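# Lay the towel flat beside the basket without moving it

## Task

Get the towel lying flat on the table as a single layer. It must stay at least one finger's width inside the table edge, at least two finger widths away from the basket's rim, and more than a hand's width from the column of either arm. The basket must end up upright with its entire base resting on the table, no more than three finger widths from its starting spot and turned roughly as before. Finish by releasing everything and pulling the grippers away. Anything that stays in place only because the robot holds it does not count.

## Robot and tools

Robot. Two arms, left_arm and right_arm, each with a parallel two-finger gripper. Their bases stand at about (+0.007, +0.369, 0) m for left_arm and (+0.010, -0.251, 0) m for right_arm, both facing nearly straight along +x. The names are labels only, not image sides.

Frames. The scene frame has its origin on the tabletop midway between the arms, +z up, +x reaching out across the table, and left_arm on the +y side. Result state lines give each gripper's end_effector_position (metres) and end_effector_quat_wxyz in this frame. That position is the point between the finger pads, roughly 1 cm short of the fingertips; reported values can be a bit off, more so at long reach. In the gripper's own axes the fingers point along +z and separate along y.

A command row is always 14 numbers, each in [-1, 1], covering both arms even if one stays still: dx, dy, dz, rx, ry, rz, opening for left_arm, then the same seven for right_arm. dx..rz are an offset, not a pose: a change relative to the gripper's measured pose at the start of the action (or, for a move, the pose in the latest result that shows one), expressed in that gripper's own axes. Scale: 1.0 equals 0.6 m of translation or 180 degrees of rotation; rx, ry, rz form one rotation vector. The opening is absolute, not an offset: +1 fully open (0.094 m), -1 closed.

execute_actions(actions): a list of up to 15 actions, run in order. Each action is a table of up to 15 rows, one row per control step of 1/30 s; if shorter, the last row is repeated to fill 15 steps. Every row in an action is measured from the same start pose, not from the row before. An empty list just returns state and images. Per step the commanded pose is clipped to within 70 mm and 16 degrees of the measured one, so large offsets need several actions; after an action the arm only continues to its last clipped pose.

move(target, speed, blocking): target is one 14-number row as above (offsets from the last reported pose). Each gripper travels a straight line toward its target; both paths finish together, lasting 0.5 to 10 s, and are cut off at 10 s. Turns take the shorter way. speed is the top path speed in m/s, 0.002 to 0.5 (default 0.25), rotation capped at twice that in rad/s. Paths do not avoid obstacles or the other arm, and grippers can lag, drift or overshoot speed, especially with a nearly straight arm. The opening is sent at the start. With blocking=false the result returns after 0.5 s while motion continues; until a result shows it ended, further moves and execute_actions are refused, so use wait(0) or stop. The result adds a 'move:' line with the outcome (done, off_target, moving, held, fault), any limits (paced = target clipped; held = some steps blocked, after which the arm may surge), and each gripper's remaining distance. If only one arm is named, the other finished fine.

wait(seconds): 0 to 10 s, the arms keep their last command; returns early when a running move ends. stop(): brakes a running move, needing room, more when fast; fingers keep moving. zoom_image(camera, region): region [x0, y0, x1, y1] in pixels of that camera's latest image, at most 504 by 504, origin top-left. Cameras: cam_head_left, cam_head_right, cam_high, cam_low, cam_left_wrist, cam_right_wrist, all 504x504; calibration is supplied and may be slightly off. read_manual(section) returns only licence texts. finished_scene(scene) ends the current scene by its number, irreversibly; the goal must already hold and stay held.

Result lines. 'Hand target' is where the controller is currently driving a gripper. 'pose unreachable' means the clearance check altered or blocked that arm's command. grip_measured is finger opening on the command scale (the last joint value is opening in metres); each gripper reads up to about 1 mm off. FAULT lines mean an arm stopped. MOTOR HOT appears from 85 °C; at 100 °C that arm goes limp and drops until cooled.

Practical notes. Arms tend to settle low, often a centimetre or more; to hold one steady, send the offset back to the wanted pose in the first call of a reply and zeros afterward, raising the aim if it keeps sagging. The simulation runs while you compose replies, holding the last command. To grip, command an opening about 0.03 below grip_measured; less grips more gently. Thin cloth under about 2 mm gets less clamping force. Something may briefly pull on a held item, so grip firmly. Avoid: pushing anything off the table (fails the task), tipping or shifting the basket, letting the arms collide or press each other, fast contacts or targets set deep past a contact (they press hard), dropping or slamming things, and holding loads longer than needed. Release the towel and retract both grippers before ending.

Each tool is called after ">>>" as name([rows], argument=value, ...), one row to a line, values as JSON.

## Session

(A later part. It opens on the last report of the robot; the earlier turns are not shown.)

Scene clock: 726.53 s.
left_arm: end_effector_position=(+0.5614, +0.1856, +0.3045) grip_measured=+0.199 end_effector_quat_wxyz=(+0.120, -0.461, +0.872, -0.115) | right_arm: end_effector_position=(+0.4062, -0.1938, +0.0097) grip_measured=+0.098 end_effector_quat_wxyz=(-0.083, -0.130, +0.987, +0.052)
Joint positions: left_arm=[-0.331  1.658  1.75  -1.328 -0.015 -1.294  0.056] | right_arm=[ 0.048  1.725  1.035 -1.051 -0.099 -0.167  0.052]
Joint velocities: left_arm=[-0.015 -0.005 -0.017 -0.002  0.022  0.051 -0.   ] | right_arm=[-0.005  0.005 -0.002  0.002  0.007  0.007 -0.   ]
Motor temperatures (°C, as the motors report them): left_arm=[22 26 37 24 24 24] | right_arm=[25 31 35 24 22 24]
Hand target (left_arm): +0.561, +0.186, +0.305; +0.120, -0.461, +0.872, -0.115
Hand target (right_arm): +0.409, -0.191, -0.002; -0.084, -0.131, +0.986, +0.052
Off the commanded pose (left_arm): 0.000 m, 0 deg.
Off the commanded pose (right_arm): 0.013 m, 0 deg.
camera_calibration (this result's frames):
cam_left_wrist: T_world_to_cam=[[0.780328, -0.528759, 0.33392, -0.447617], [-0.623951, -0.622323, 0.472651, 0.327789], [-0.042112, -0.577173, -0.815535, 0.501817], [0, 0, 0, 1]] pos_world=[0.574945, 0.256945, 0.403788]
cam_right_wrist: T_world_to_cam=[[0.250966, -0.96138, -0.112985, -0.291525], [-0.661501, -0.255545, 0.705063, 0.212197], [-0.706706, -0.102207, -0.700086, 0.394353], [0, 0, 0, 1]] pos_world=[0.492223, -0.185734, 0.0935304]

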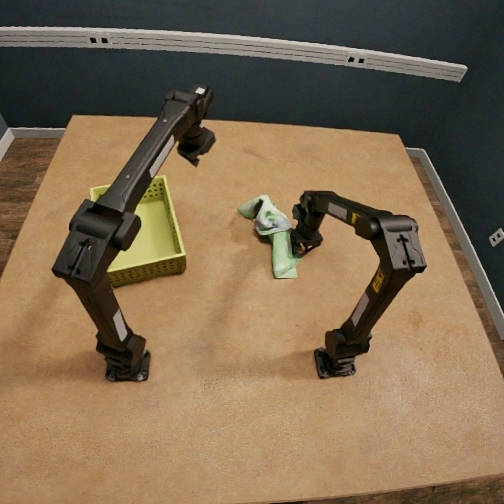

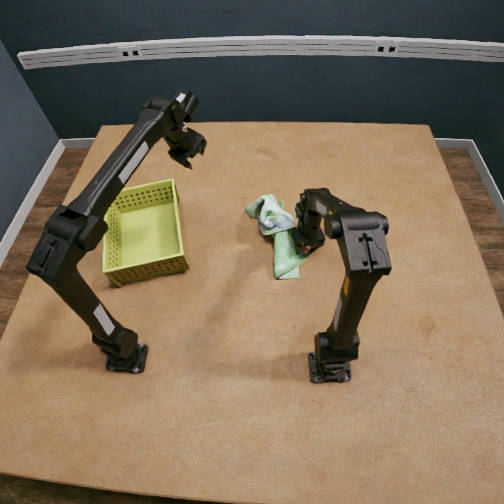

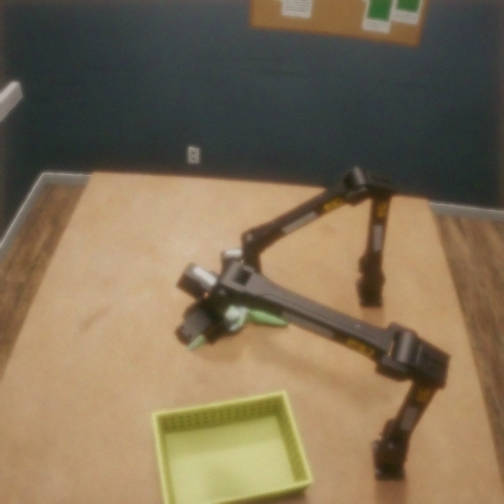

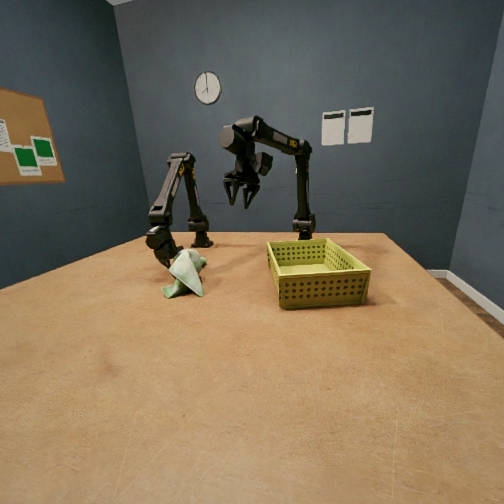

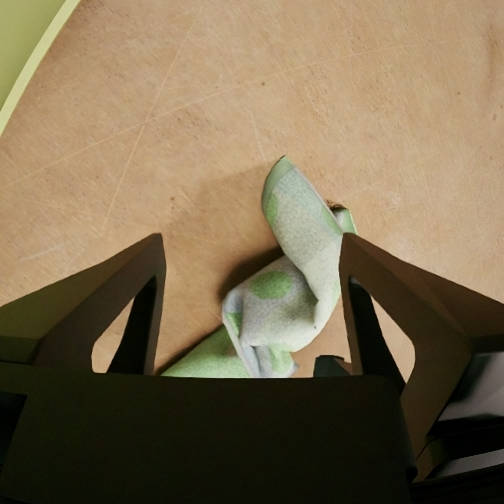

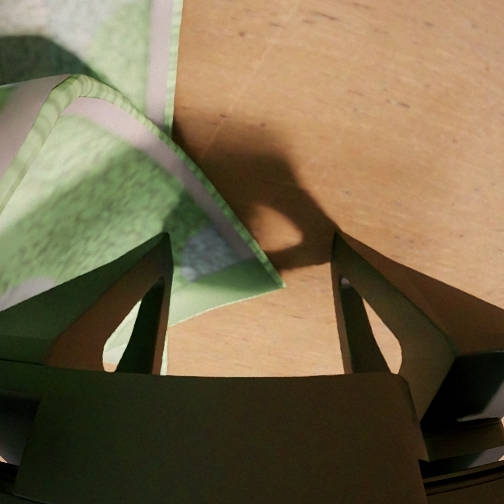

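>>> execute_actions([
  [[0,0,0,0,0,0,0.2, 0,0,0.015,0,0,0,-0.4]],
  [[0,0,0,0,0,0,0.2, 0,0,0.015,0,0,0,-1]],
  [[0,0,0,0,0,0,0.2, 0,0,0.0,0,0,0,-1]],
  [[0,0,0,0,0,0,0.2, 0,0,-0.08,0,0,0,-1]],
  [[0,0,0,0,0,0,0.2, 0,0,-0.08,0,0,0,-1]],
])

Scene clock: 731.60 s.
left_arm: end_effector_position=(+0.5614, +0.1856, +0.3045) grip_measured=+0.199 end_effector_quat_wxyz=(+0.120, -0.461, +0.872, -0.115) | right_arm: end_effector_position=(+0.3952, -0.1992, +0.0756) grip_measured=-0.986 end_effector_quat_wxyz=(-0.107, -0.126, +0.985, +0.052)
Joint positions: left_arm=[-0.331  1.658  1.75  -1.328 -0.015 -1.294  0.056] | right_arm=[ 0.039  1.626  1.105 -1.269 -0.096 -0.172  0.001]
Joint velocities: left_arm=[-0.005 -0.015 -0.007  0.007  0.022 -0.037 -0.   ] | right_arm=[-0.005 -0.005 -0.002 -0.007 -0.095 -0.066 -0.001]
Motor temperatures (°C, as the motors report them): left_arm=[22 26 37 24 24 24] | right_arm=[25 30 35 24 22 24]
Hand target (left_arm): +0.561, +0.186, +0.305; +0.120, -0.461, +0.872, -0.115
Hand target (right_arm): +0.409, -0.201, +0.090; -0.091, -0.128, +0.986, +0.051
Off the commanded pose (left_arm): 0.000 m, 0 deg.
Off the commanded pose (right_arm): 0.020 m, 2 deg.
camera_calibration (this result's frames):
cam_left_wrist: T_world_to_cam=[[0.780328, -0.528759, 0.33392, -0.447617], [-0.623951, -0.622323, 0.472651, 0.327789], [-0.042112, -0.577173, -0.815535, 0.501817], [0, 0, 0, 1]] pos_world=[0.574945, 0.256945, 0.403788]
cam_right_wrist: T_world_to_cam=[[0.241432, -0.963177, -0.118324, -0.282686], [-0.627686, -0.247987, 0.737911, 0.142751], [-0.740082, -0.103885, -0.664444, 0.442314], [0, 0, 0, 1]] pos_world=[0.485201, -0.190926, 0.155108]

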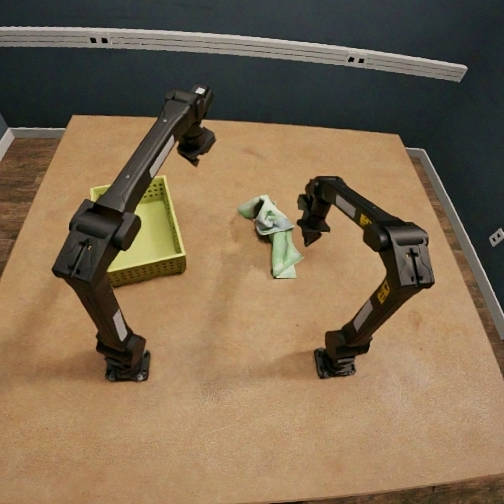

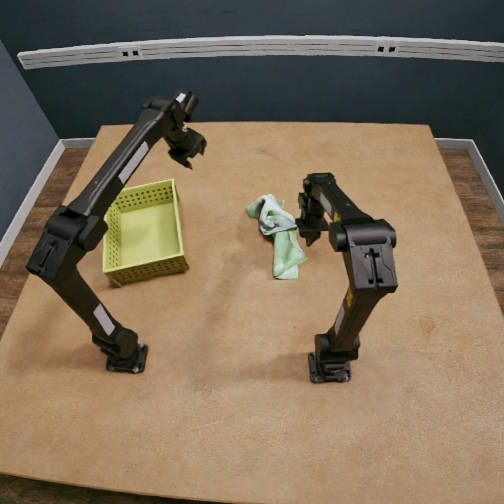

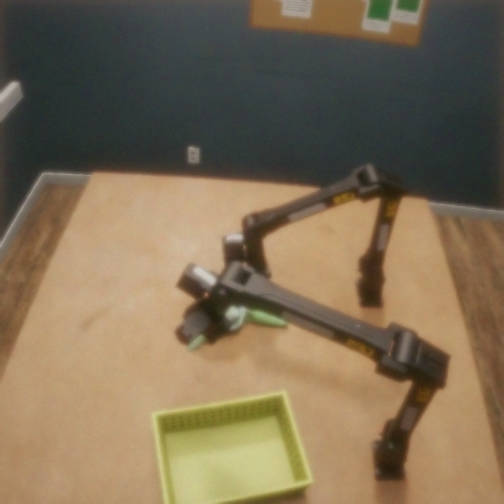

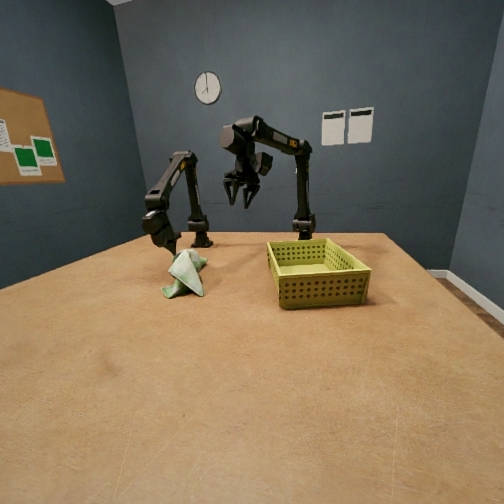

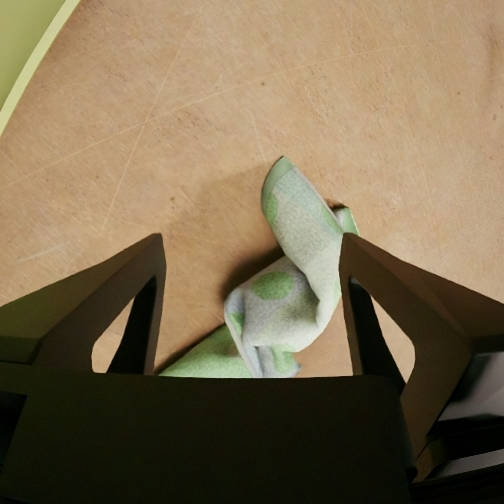

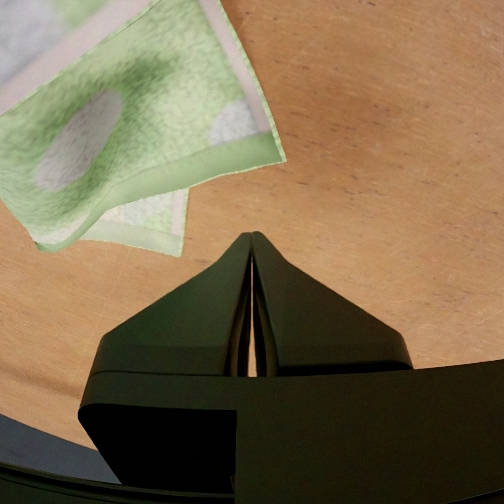

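>>> move(target=[0.3,-0.1,0.1,0,0,0,0.2, 0.2,-0.25,-0.1,0,0,0,-1])

Scene clock: 742.27 s.
left_arm: end_effector_position=(+0.5140, +0.0055, +0.2332) grip_measured=+0.199 end_effector_quat_wxyz=(+0.110, -0.452, +0.880, -0.093) | right_arm: end_effector_position=(+0.3220, -0.3753, +0.1218) grip_measured=-0.986 end_effector_quat_wxyz=(-0.118, -0.119, +0.984, +0.067)
Joint positions: left_arm=[-0.661  1.81   1.776 -1.272 -0.118 -1.588  0.056] | right_arm=[-0.433  1.474  1.055 -1.424 -0.004 -0.62   0.001]
Joint velocities: left_arm=[-0.015 -0.034 -0.002  0.012  0.022  0.022 -0.001] | right_arm=[-0.005 -0.005 -0.022  0.002 -0.037  0.051 -0.   ]
Motor temperatures (°C, as the motors report them): left_arm=[22 27 37 24 24 24] | right_arm=[25 31 36 24 22 24]
Hand target (left_arm): +0.528, -0.003, +0.250; +0.122, -0.460, +0.872, -0.116
Hand target (right_arm): +0.329, -0.376, +0.135; -0.107, -0.127, +0.984, +0.060
Off the commanded pose (left_arm): 0.022 m, 3 deg.
Off the commanded pose (right_arm): 0.019 m, 2 deg.
move: off_target (left_arm, right_arm)
camera_calibration (this result's frames):
cam_left_wrist: T_world_to_cam=[[0.781472, -0.554541, 0.285981, -0.47124], [-0.618141, -0.625752, 0.475747, 0.216148], [-0.0848686, -0.54856, -0.831793, 0.363333], [0, 0, 0, 1]] pos_world=[0.532707, 0.0732432, 0.334152]
cam_right_wrist: T_world_to_cam=[[0.22205, -0.963716, -0.148141, -0.419563], [-0.612425, -0.256076, 0.747905, 0.00987191], [-0.758703, -0.0753466, -0.647065, 0.415117], [0, 0, 0, 1]] pos_world=[0.41416, -0.370534, 0.19907]

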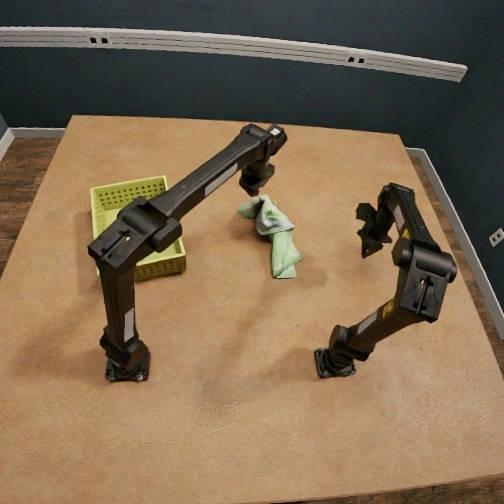

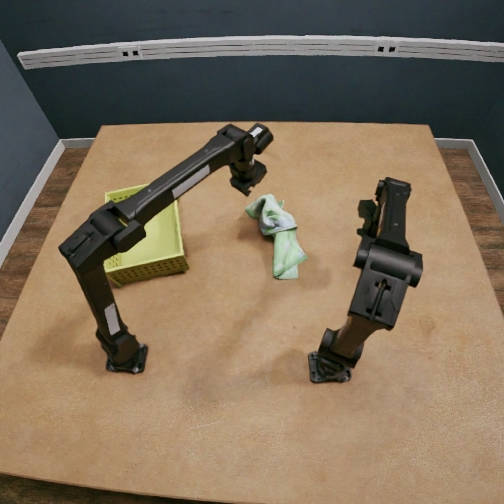

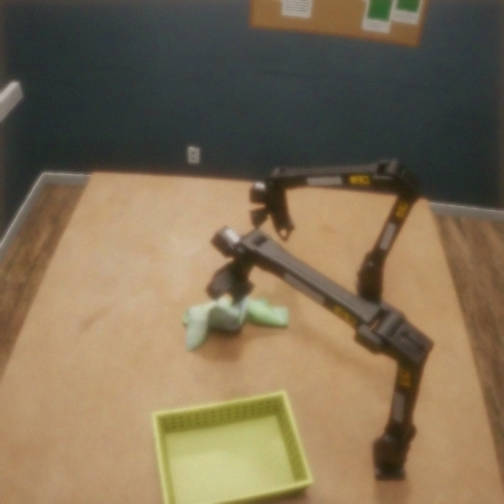

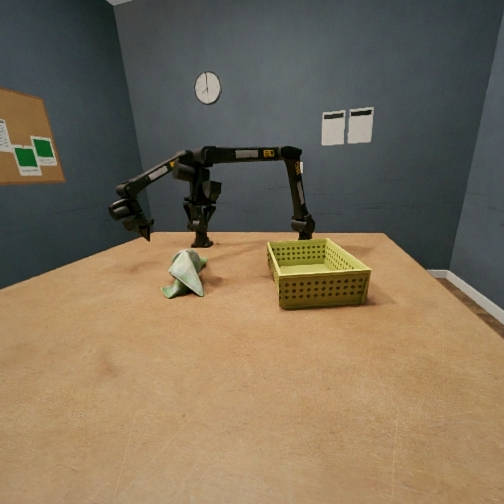

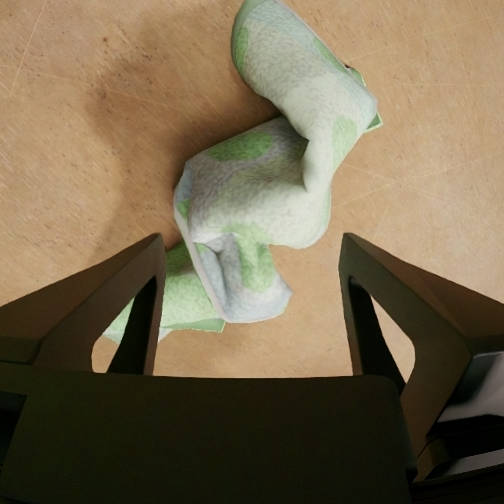

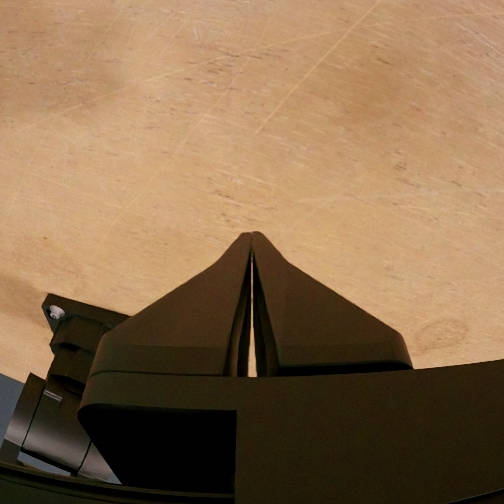

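>>> execute_actions(actions=[])

Scene clock: 755.07 s.
left_arm: end_effector_position=(+0.5140, +0.0055, +0.2332) grip_measured=+0.199 end_effector_quat_wxyz=(+0.110, -0.453, +0.880, -0.093) | right_arm: end_effector_position=(+0.3220, -0.3753, +0.1218) grip_measured=-0.986 end_effector_quat_wxyz=(-0.118, -0.119, +0.984, +0.067)
Joint positions: left_arm=[-0.661  1.81   1.776 -1.272 -0.118 -1.589  0.056] | right_arm=[-0.433  1.474  1.055 -1.424 -0.004 -0.621  0.001]
Joint velocities: left_arm=[-0.015 -0.005 -0.007 -0.032  0.037 -0.007 -0.   ] | right_arm=[-0.005 -0.005 -0.027 -0.007  0.007 -0.037  0.   ]
Motor temperatures (°C, as the motors report them): left_arm=[22 27 40 24 24 24] | right_arm=[25 30 36 24 22 24]
Hand target (left_arm): +0.528, -0.003, +0.250; +0.122, -0.460, +0.872, -0.116
Hand target (right_arm): +0.329, -0.376, +0.135; -0.107, -0.127, +0.984, +0.060
Off the commanded pose (left_arm): 0.022 m, 3 deg.
Off the commanded pose (right_arm): 0.019 m, 2 deg.
camera_calibration (this result's frames):
cam_left_wrist: T_world_to_cam=[[0.781892, -0.553909, 0.28606, -0.471477], [-0.61766, -0.626103, 0.475911, 0.215865], [-0.0845085, -0.548798, -0.831672, 0.363121], [0, 0, 0, 1]] pos_world=[0.532662, 0.0732783, 0.334136]
cam_right_wrist: T_world_to_cam=[[0.223129, -0.963428, -0.148389, -0.419772], [-0.61223, -0.256963, 0.747759, 0.00949387], [-0.758543, -0.0759986, -0.647176, 0.414835], [0, 0, 0, 1]] pos_world=[0.414146, -0.370454, 0.199082]

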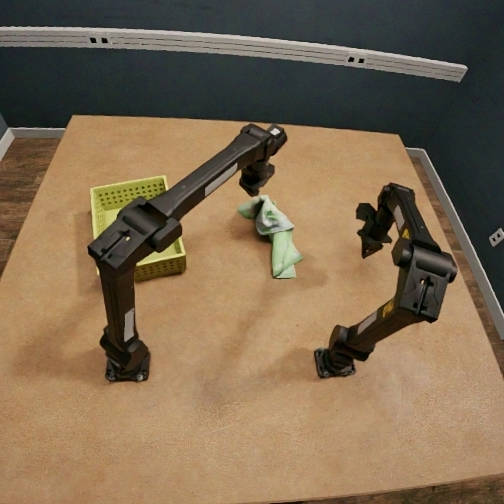

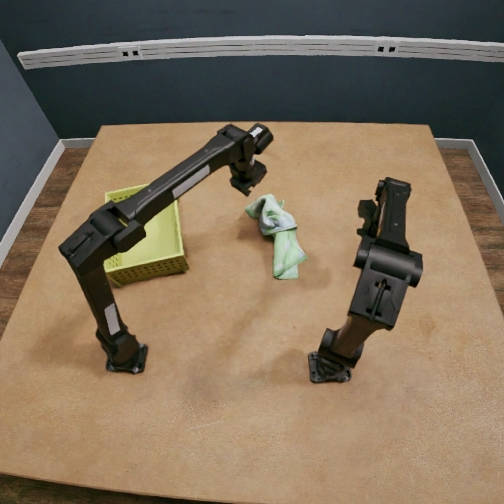

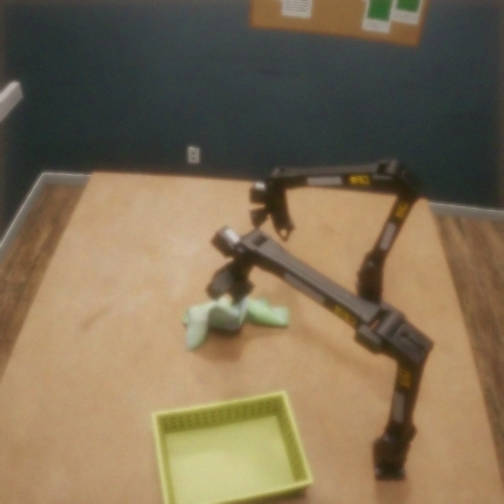

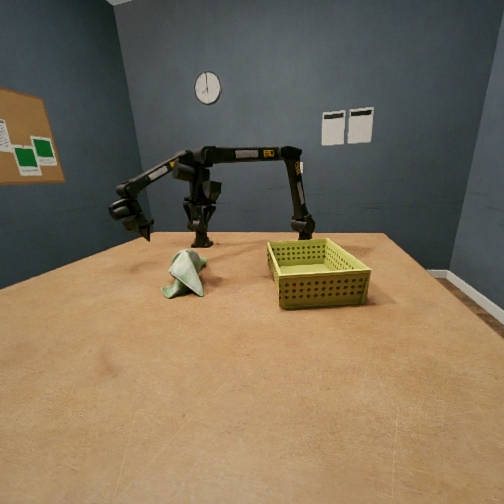

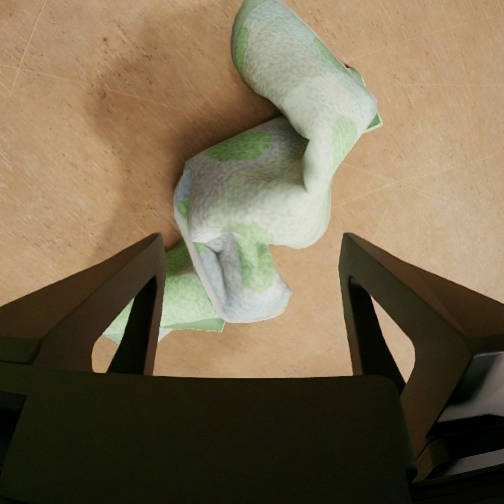

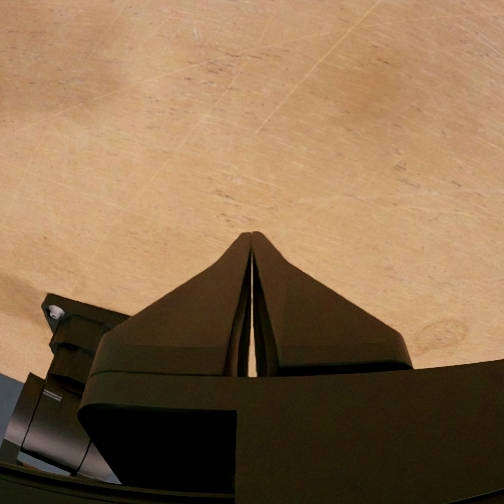

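>>> zoom_image(camera="cam_head_right", region=[210, 170, 340, 300])

>>> zoom_image(camera="cam_high", region=[160, 270, 310, 370])

Region (210, 170, 340, 300) of cam_head_right's 504x504 image, scaled by 3.877, with more detail than that image has.

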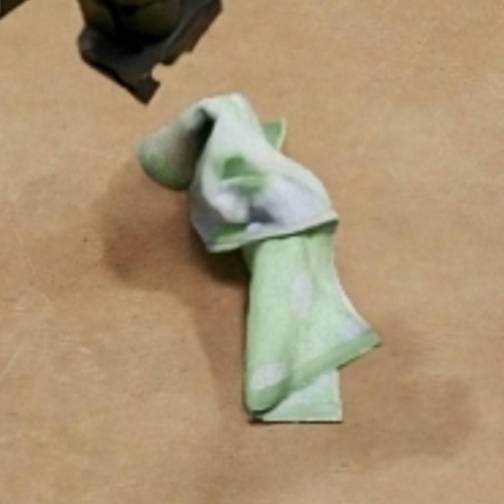

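Region (160, 270, 310, 370) of cam_high's 504x504 image, scaled by 3.360, with more detail than that image has.

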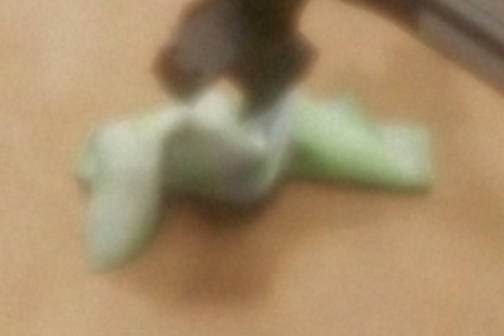

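>>> move(target=[0.22,-0.003,0.15,-0.085,0.035,0,0.3, 0,0,0,0,0,0,-1], speed=0.15)

Scene clock: 794.57 s.
left_arm: end_effector_position=(+0.4606, -0.0980, +0.1285) grip_measured=+0.299 end_effector_quat_wxyz=(+0.000, -0.451, +0.892, +0.006) | right_arm: end_effector_position=(+0.3220, -0.3753, +0.1218) grip_measured=-0.986 end_effector_quat_wxyz=(-0.118, -0.119, +0.984, +0.067)
Joint positions: left_arm=[-0.808  2.11   1.989 -1.46  -0.004 -1.738  0.061] | right_arm=[-0.433  1.474  1.055 -1.424 -0.004 -0.621  0.001]
Joint velocities: left_arm=[-0.005 -0.015  0.037  0.022  0.037  0.022 -0.   ] | right_arm=[ 0.005 -0.015 -0.012 -0.002 -0.066 -0.022  0.   ]
Motor temperatures (°C, as the motors report them): left_arm=[22 27 42 24 25 24] | right_arm=[25 30 37 24 22 24]
Hand target (left_arm): +0.465, -0.110, +0.134; +0.001, -0.456, +0.890, -0.002
Hand target (right_arm): +0.322, -0.375, +0.122; -0.118, -0.119, +0.984, +0.067
Off the commanded pose (left_arm): 0.013 m, 1 deg.
Off the commanded pose (right_arm): 0.000 m, 0 deg.
move: off_target (left_arm)
camera_calibration (this result's frames):
cam_left_wrist: T_world_to_cam=[[0.817849, -0.575329, 0.0109661, -0.440436], [-0.472909, -0.661155, 0.582436, 0.0841146], [-0.327842, -0.48153, -0.812803, 0.331023], [0, 0, 0, 1]] pos_world=[0.508511, -0.0383849, 0.224895]
cam_right_wrist: T_world_to_cam=[[0.223129, -0.963428, -0.148389, -0.419772], [-0.61223, -0.256963, 0.747759, 0.00949387], [-0.758543, -0.0759986, -0.647176, 0.414835], [0, 0, 0, 1]] pos_world=[0.414146, -0.370454, 0.199082]

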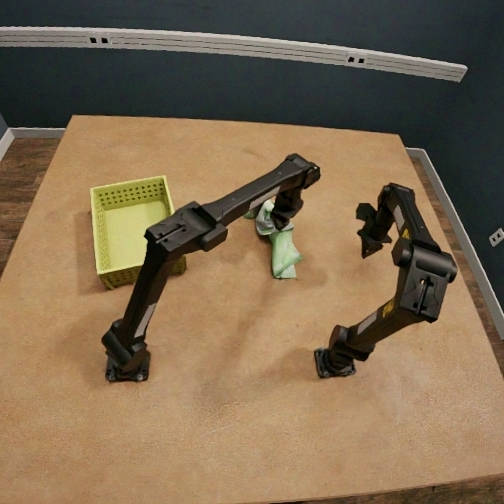

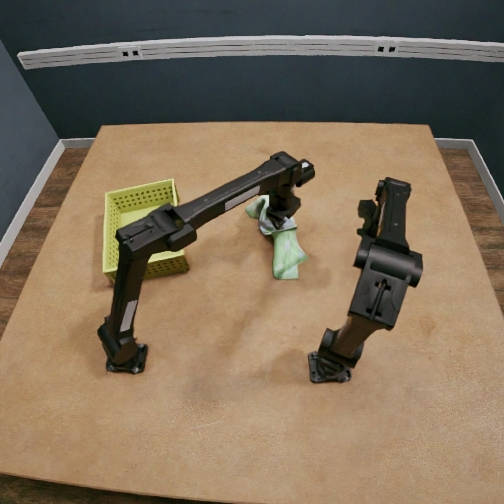

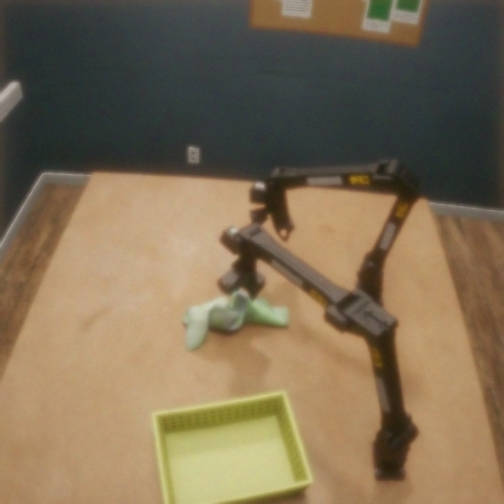

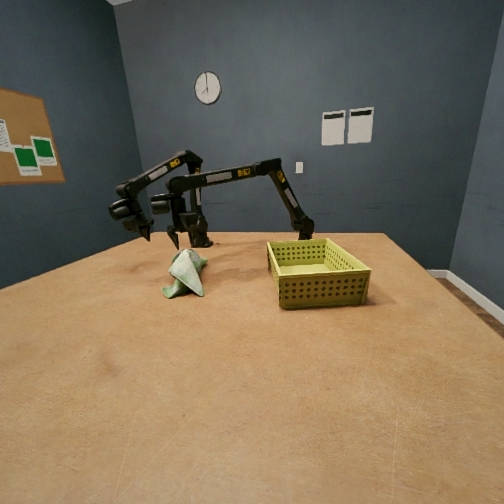

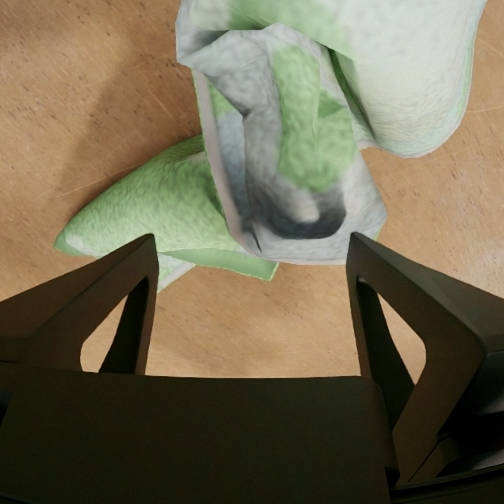

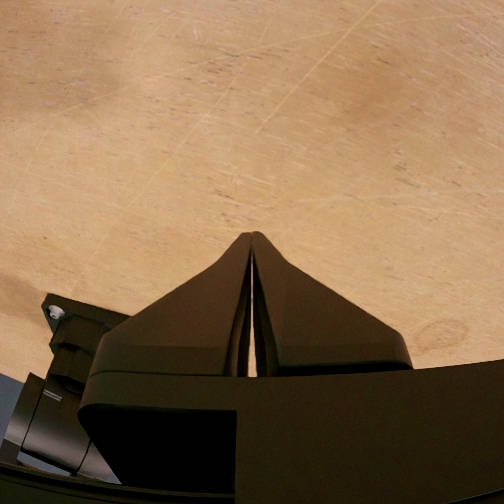

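>>> move(target=[0.02,0.012,0.15,0,0,0,0.3, 0,0,0,0,0,0,-1], speed=0.08)

Scene clock: 799.00 s.
left_arm: end_effector_position=(+0.4537, -0.0976, +0.0631) grip_measured=+0.299 end_effector_quat_wxyz=(+0.005, -0.450, +0.893, -0.008) | right_arm: end_effector_position=(+0.3220, -0.3753, +0.1218) grip_measured=-0.986 end_effector_quat_wxyz=(-0.118, -0.119, +0.984, +0.067)
Joint positions: left_arm=[-0.815  2.115  1.822 -1.261 -0.004 -1.741  0.061] | right_arm=[-0.433  1.474  1.055 -1.424 -0.004 -0.621  0.001]
Joint velocities: left_arm=[-0.005 -0.015 -0.002 -0.017  0.051 -0.051 -0.   ] | right_arm=[-0.024 -0.005  0.002  0.012 -0.037 -0.081 -0.   ]
Motor temperatures (°C, as the motors report them): left_arm=[22 28 42 24 24 24] | right_arm=[25 30 36 24 22 24]
Hand target (left_arm): +0.446, -0.101, +0.039; +0.001, -0.451, +0.892, +0.006
Hand target (right_arm): +0.322, -0.375, +0.122; -0.118, -0.119, +0.984, +0.067
Off the commanded pose (left_arm): 0.026 m, 2 deg.
Off the commanded pose (right_arm): 0.000 m, 0 deg.
move: off_target (left_arm)
camera_calibration (this result's frames):
cam_left_wrist: T_world_to_cam=[[0.815394, -0.577637, 0.0383168, -0.434684], [-0.48644, -0.647767, 0.586322, 0.126421], [-0.313861, -0.496722, -0.809171, 0.267713], [0, 0, 0, 1]] pos_world=[0.49996, -0.0362191, 0.159158]
cam_right_wrist: T_world_to_cam=[[0.223129, -0.963428, -0.148389, -0.419772], [-0.61223, -0.256963, 0.747759, 0.00949387], [-0.758543, -0.0759986, -0.647176, 0.414835], [0, 0, 0, 1]] pos_world=[0.414146, -0.370454, 0.199082]

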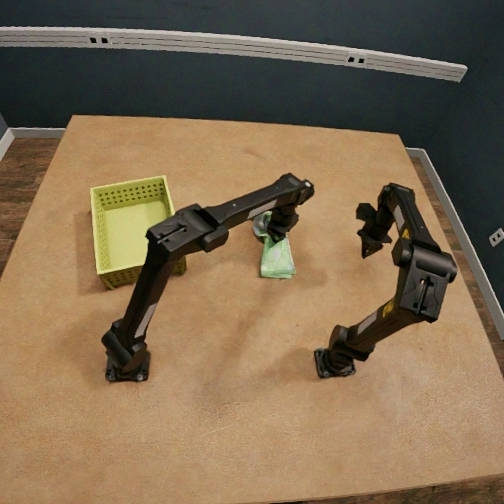

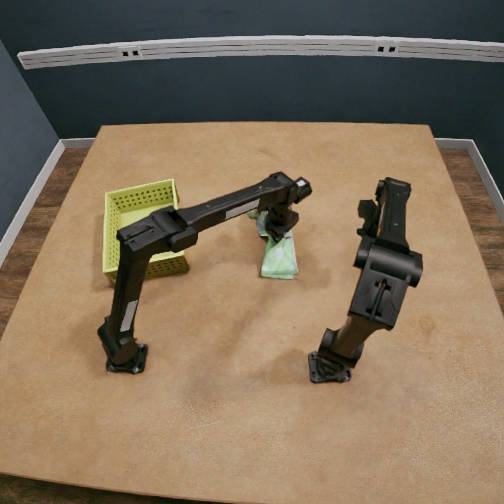

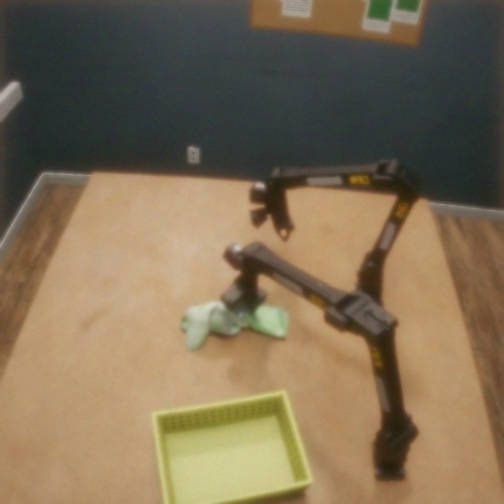

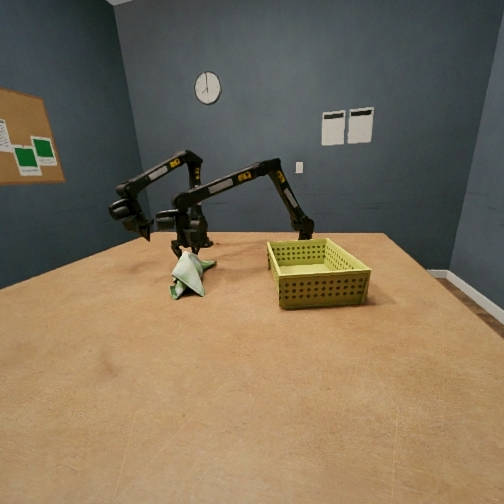

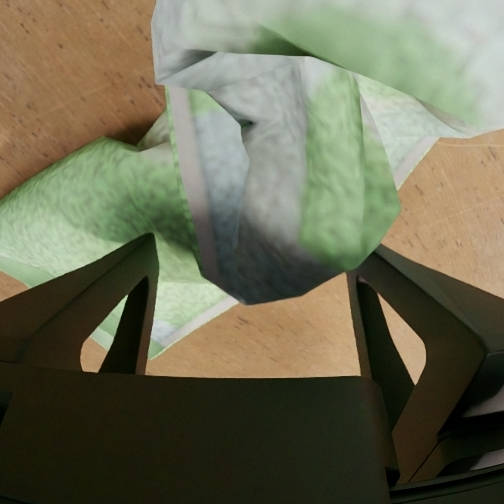

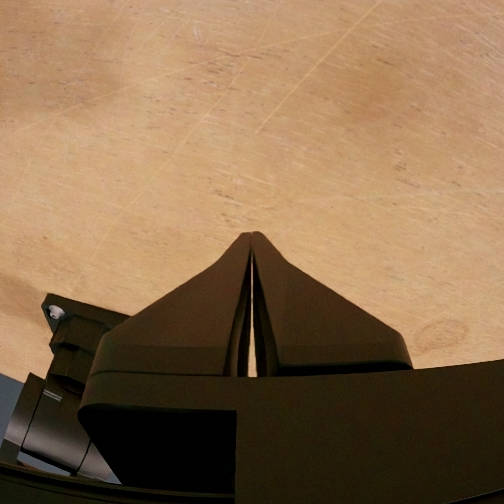

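>>> execute_actions([
  [[0,0,0.05,0,0,0,0.3, 0,0,0,0,0,0,-1]],
  [[0,0,0.02,0,0,0,-1, 0,0,0,0,0,0,-1]],
  [[0,0,0,0,0,0,-1, 0,0,0,0,0,0,-1]],
  [[0,0,-0.12,0,0,0,-1, 0,0,0,0,0,0,-1]],
  [[0,0,-0.12,0,0,0,-1, 0,0,0,0,0,0,-1]],
  [[0,0,-0.12,0,0,0,-1, 0,0,0,0,0,0,-1]],
])

Scene clock: 806.43 s.
left_arm: end_effector_position=(+0.4373, -0.0804, +0.2523) grip_measured=-0.857 end_effector_quat_wxyz=(+0.007, -0.450, +0.893, -0.015) | right_arm: end_effector_position=(+0.3220, -0.3753, +0.1218) grip_measured=-0.986 end_effector_quat_wxyz=(-0.118, -0.119, +0.984, +0.067)
Joint positions: left_arm=[-0.815  1.982  2.107 -1.664 -0.004 -1.741  0.007] | right_arm=[-0.433  1.474  1.055 -1.424 -0.004 -0.621  0.001]
Joint velocities: left_arm=[-0.015 -0.005 -0.007  0.002 -0.022 -0.051 -0.   ] | right_arm=[ 0.005 -0.005  0.012 -0.007  0.007  0.007  0.   ]
Motor temperatures (°C, as the motors report them): left_arm=[22 28 40 24 24 24] | right_arm=[25 30 36 24 22 24]
Hand target (left_arm): +0.442, -0.084, +0.258; +0.008, -0.450, +0.893, -0.019
Hand target (right_arm): +0.322, -0.375, +0.122; -0.118, -0.119, +0.984, +0.067
Off the commanded pose (left_arm): 0.007 m, 0 deg.
Off the commanded pose (right_arm): 0.000 m, 0 deg.
joint sent to its limit (left arm) — the command would take joint 4 (wrist pitch) past its lower limit, so that joint was sent only as far as its limit.
camera_calibration (this result's frames):
cam_left_wrist: T_world_to_cam=[[0.814925, -0.577146, 0.0529052, -0.422081], [-0.492475, -0.641448, 0.588229, 0.0212909], [-0.305558, -0.505417, -0.806962, 0.419318], [0, 0, 0, 1]] pos_world=[0.482576, -0.0180151, 0.34818]
cam_right_wrist: T_world_to_cam=[[0.223129, -0.963428, -0.148389, -0.419772], [-0.61223, -0.256963, 0.747759, 0.00949387], [-0.758543, -0.0759986, -0.647176, 0.414835], [0, 0, 0, 1]] pos_world=[0.414146, -0.370454, 0.199082]

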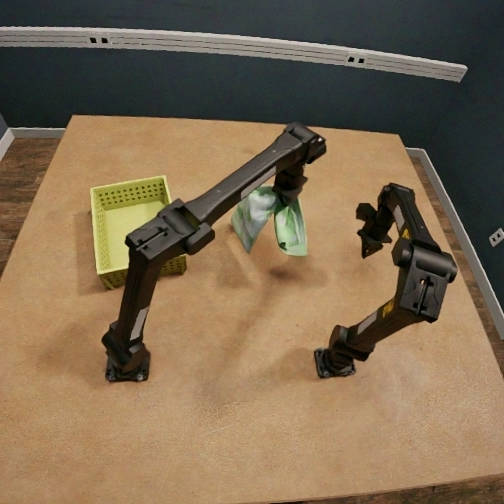

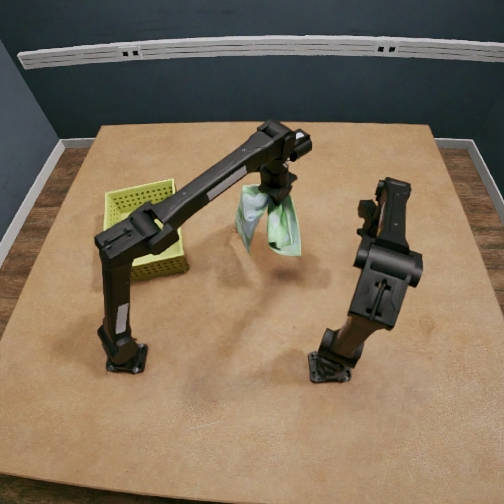

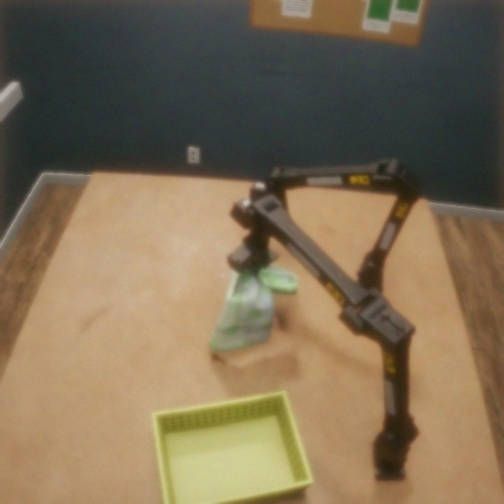

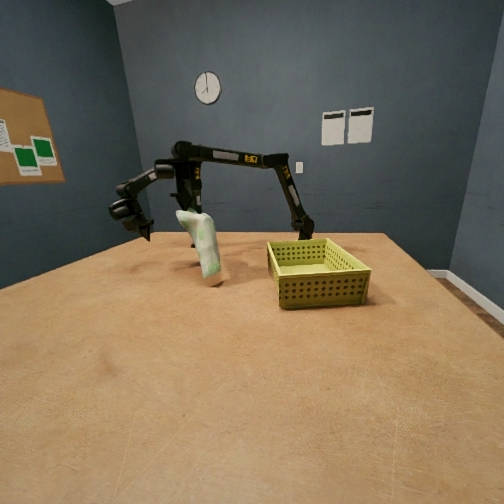

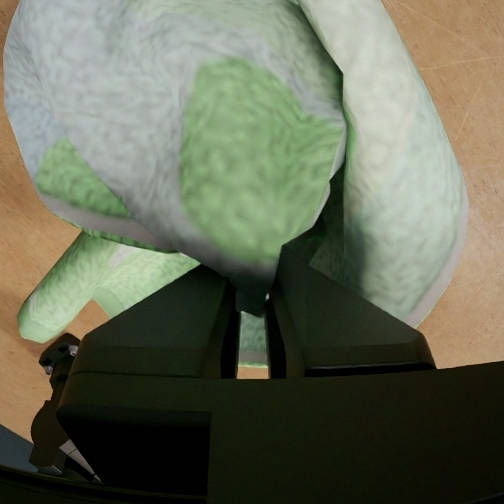

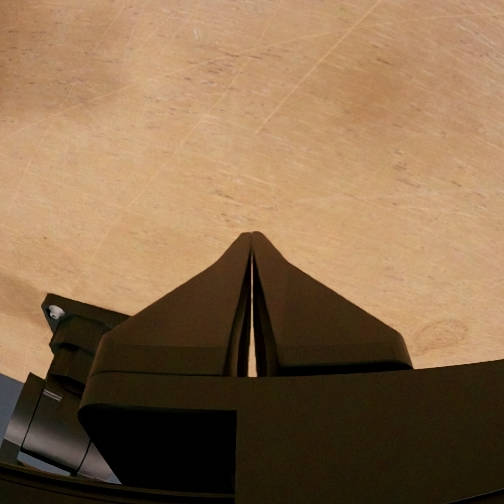

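>>> zoom_image(camera="cam_head_right", region=[200, 150, 340, 290])

>>> zoom_image(camera="cam_low", region=[130, 180, 270, 310])

Region (200, 150, 340, 290) of cam_head_right's 504x504 image, scaled by 3.600, with more detail than that image has.

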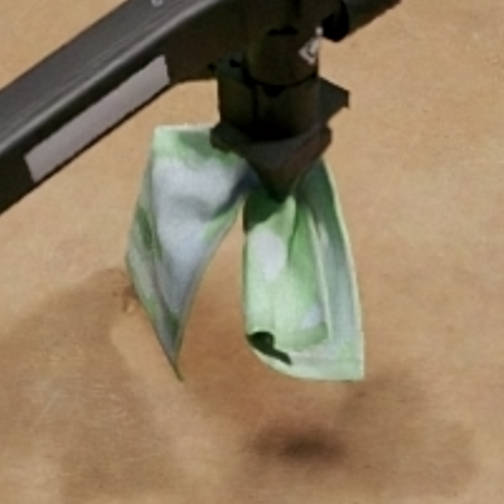

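Region (130, 180, 270, 310) of cam_low's 504x504 image, scaled by 3.600, with more detail than that image has; it fills the top 468 rows of this view, and the rest is white.

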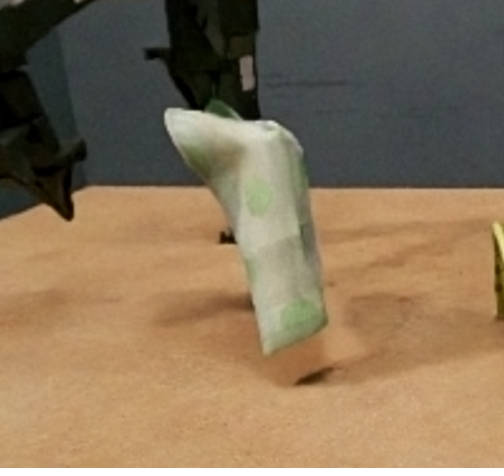

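>>> move(target=[0,0,0.36,0,0,0,-1, 0,0,0,0,0,0,-1], speed=0.06)

Scene clock: 821.30 s.
left_arm: end_effector_position=(+0.4411, -0.0843, +0.0575) grip_measured=-0.857 end_effector_quat_wxyz=(+0.010, -0.450, +0.893, -0.025) | right_arm: end_effector_position=(+0.3220, -0.3753, +0.1218) grip_measured=-0.986 end_effector_quat_wxyz=(-0.118, -0.119, +0.984, +0.067)
Joint positions: left_arm=[-0.815  2.049  1.694 -1.163 -0.004 -1.741  0.007] | right_arm=[-0.433  1.474  1.055 -1.424 -0.004 -0.621  0.001]
Joint velocities: left_arm=[ 0.005 -0.005  0.002 -0.017 -0.022  0.022 -0.   ] | right_arm=[ 0.015  0.005 -0.007 -0.007 -0.007  0.022 -0.001]
Motor temperatures (°C, as the motors report them): left_arm=[22 28 40 24 24 24] | right_arm=[25 30 35 24 22 24]
Hand target (left_arm): +0.439, -0.083, +0.037; +0.007, -0.450, +0.893, -0.015
Hand target (right_arm): +0.322, -0.375, +0.122; -0.118, -0.119, +0.984, +0.067
Off the commanded pose (left_arm): 0.021 m, 1 deg.
Off the commanded pose (right_arm): 0.000 m, 0 deg.
move: off_target (left_arm)
camera_calibration (this result's frames):
cam_left_wrist: T_world_to_cam=[[0.813971, -0.576147, 0.0742048, -0.417844], [-0.501328, -0.632178, 0.590781, 0.139756], [-0.293466, -0.518079, -0.803413, 0.254655], [0, 0, 0, 1]] pos_world=[0.484909, -0.0204582, 0.153034]
cam_right_wrist: T_world_to_cam=[[0.223129, -0.963428, -0.148389, -0.419772], [-0.61223, -0.256963, 0.747759, 0.00949387], [-0.758543, -0.0759986, -0.647176, 0.414835], [0, 0, 0, 1]] pos_world=[0.414146, -0.370454, 0.199082]

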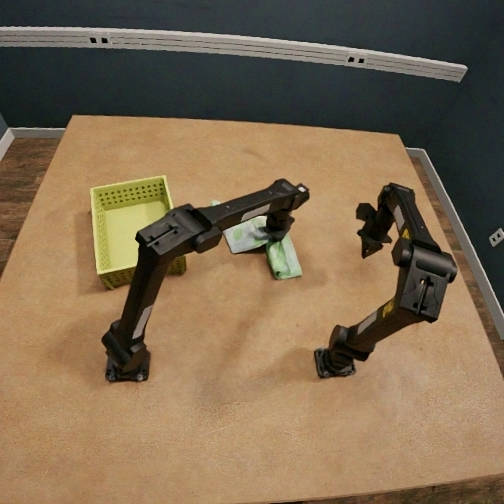

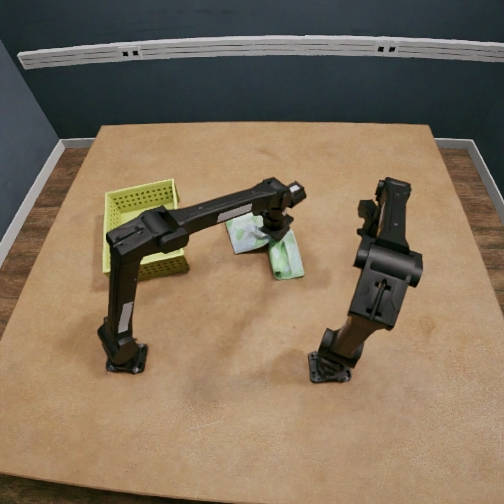

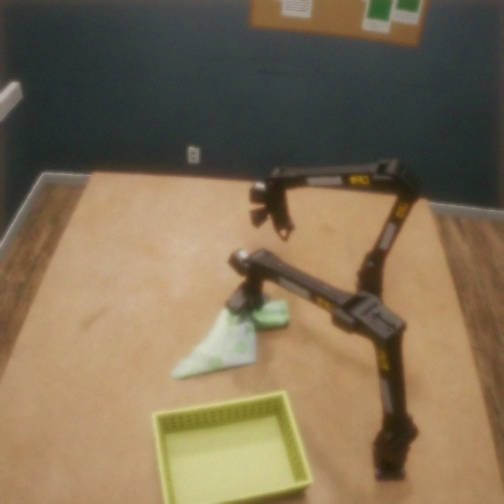

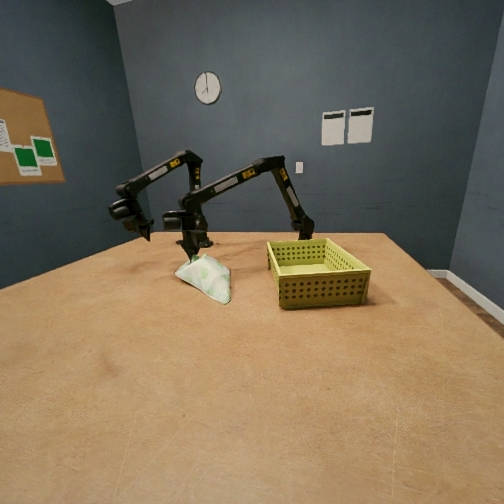

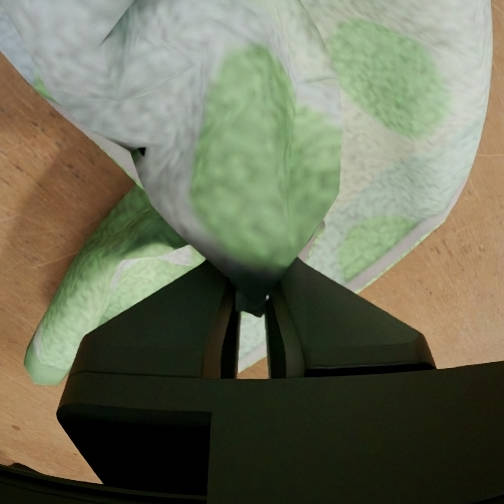

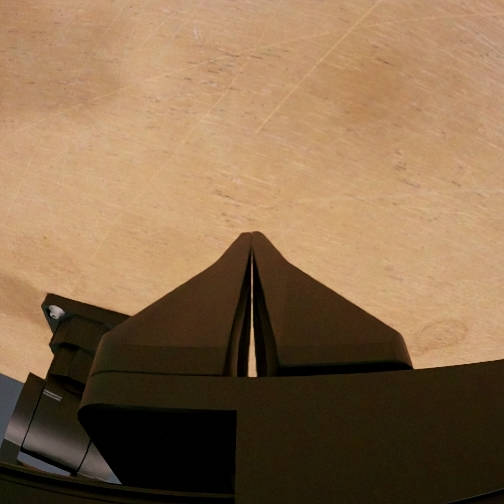

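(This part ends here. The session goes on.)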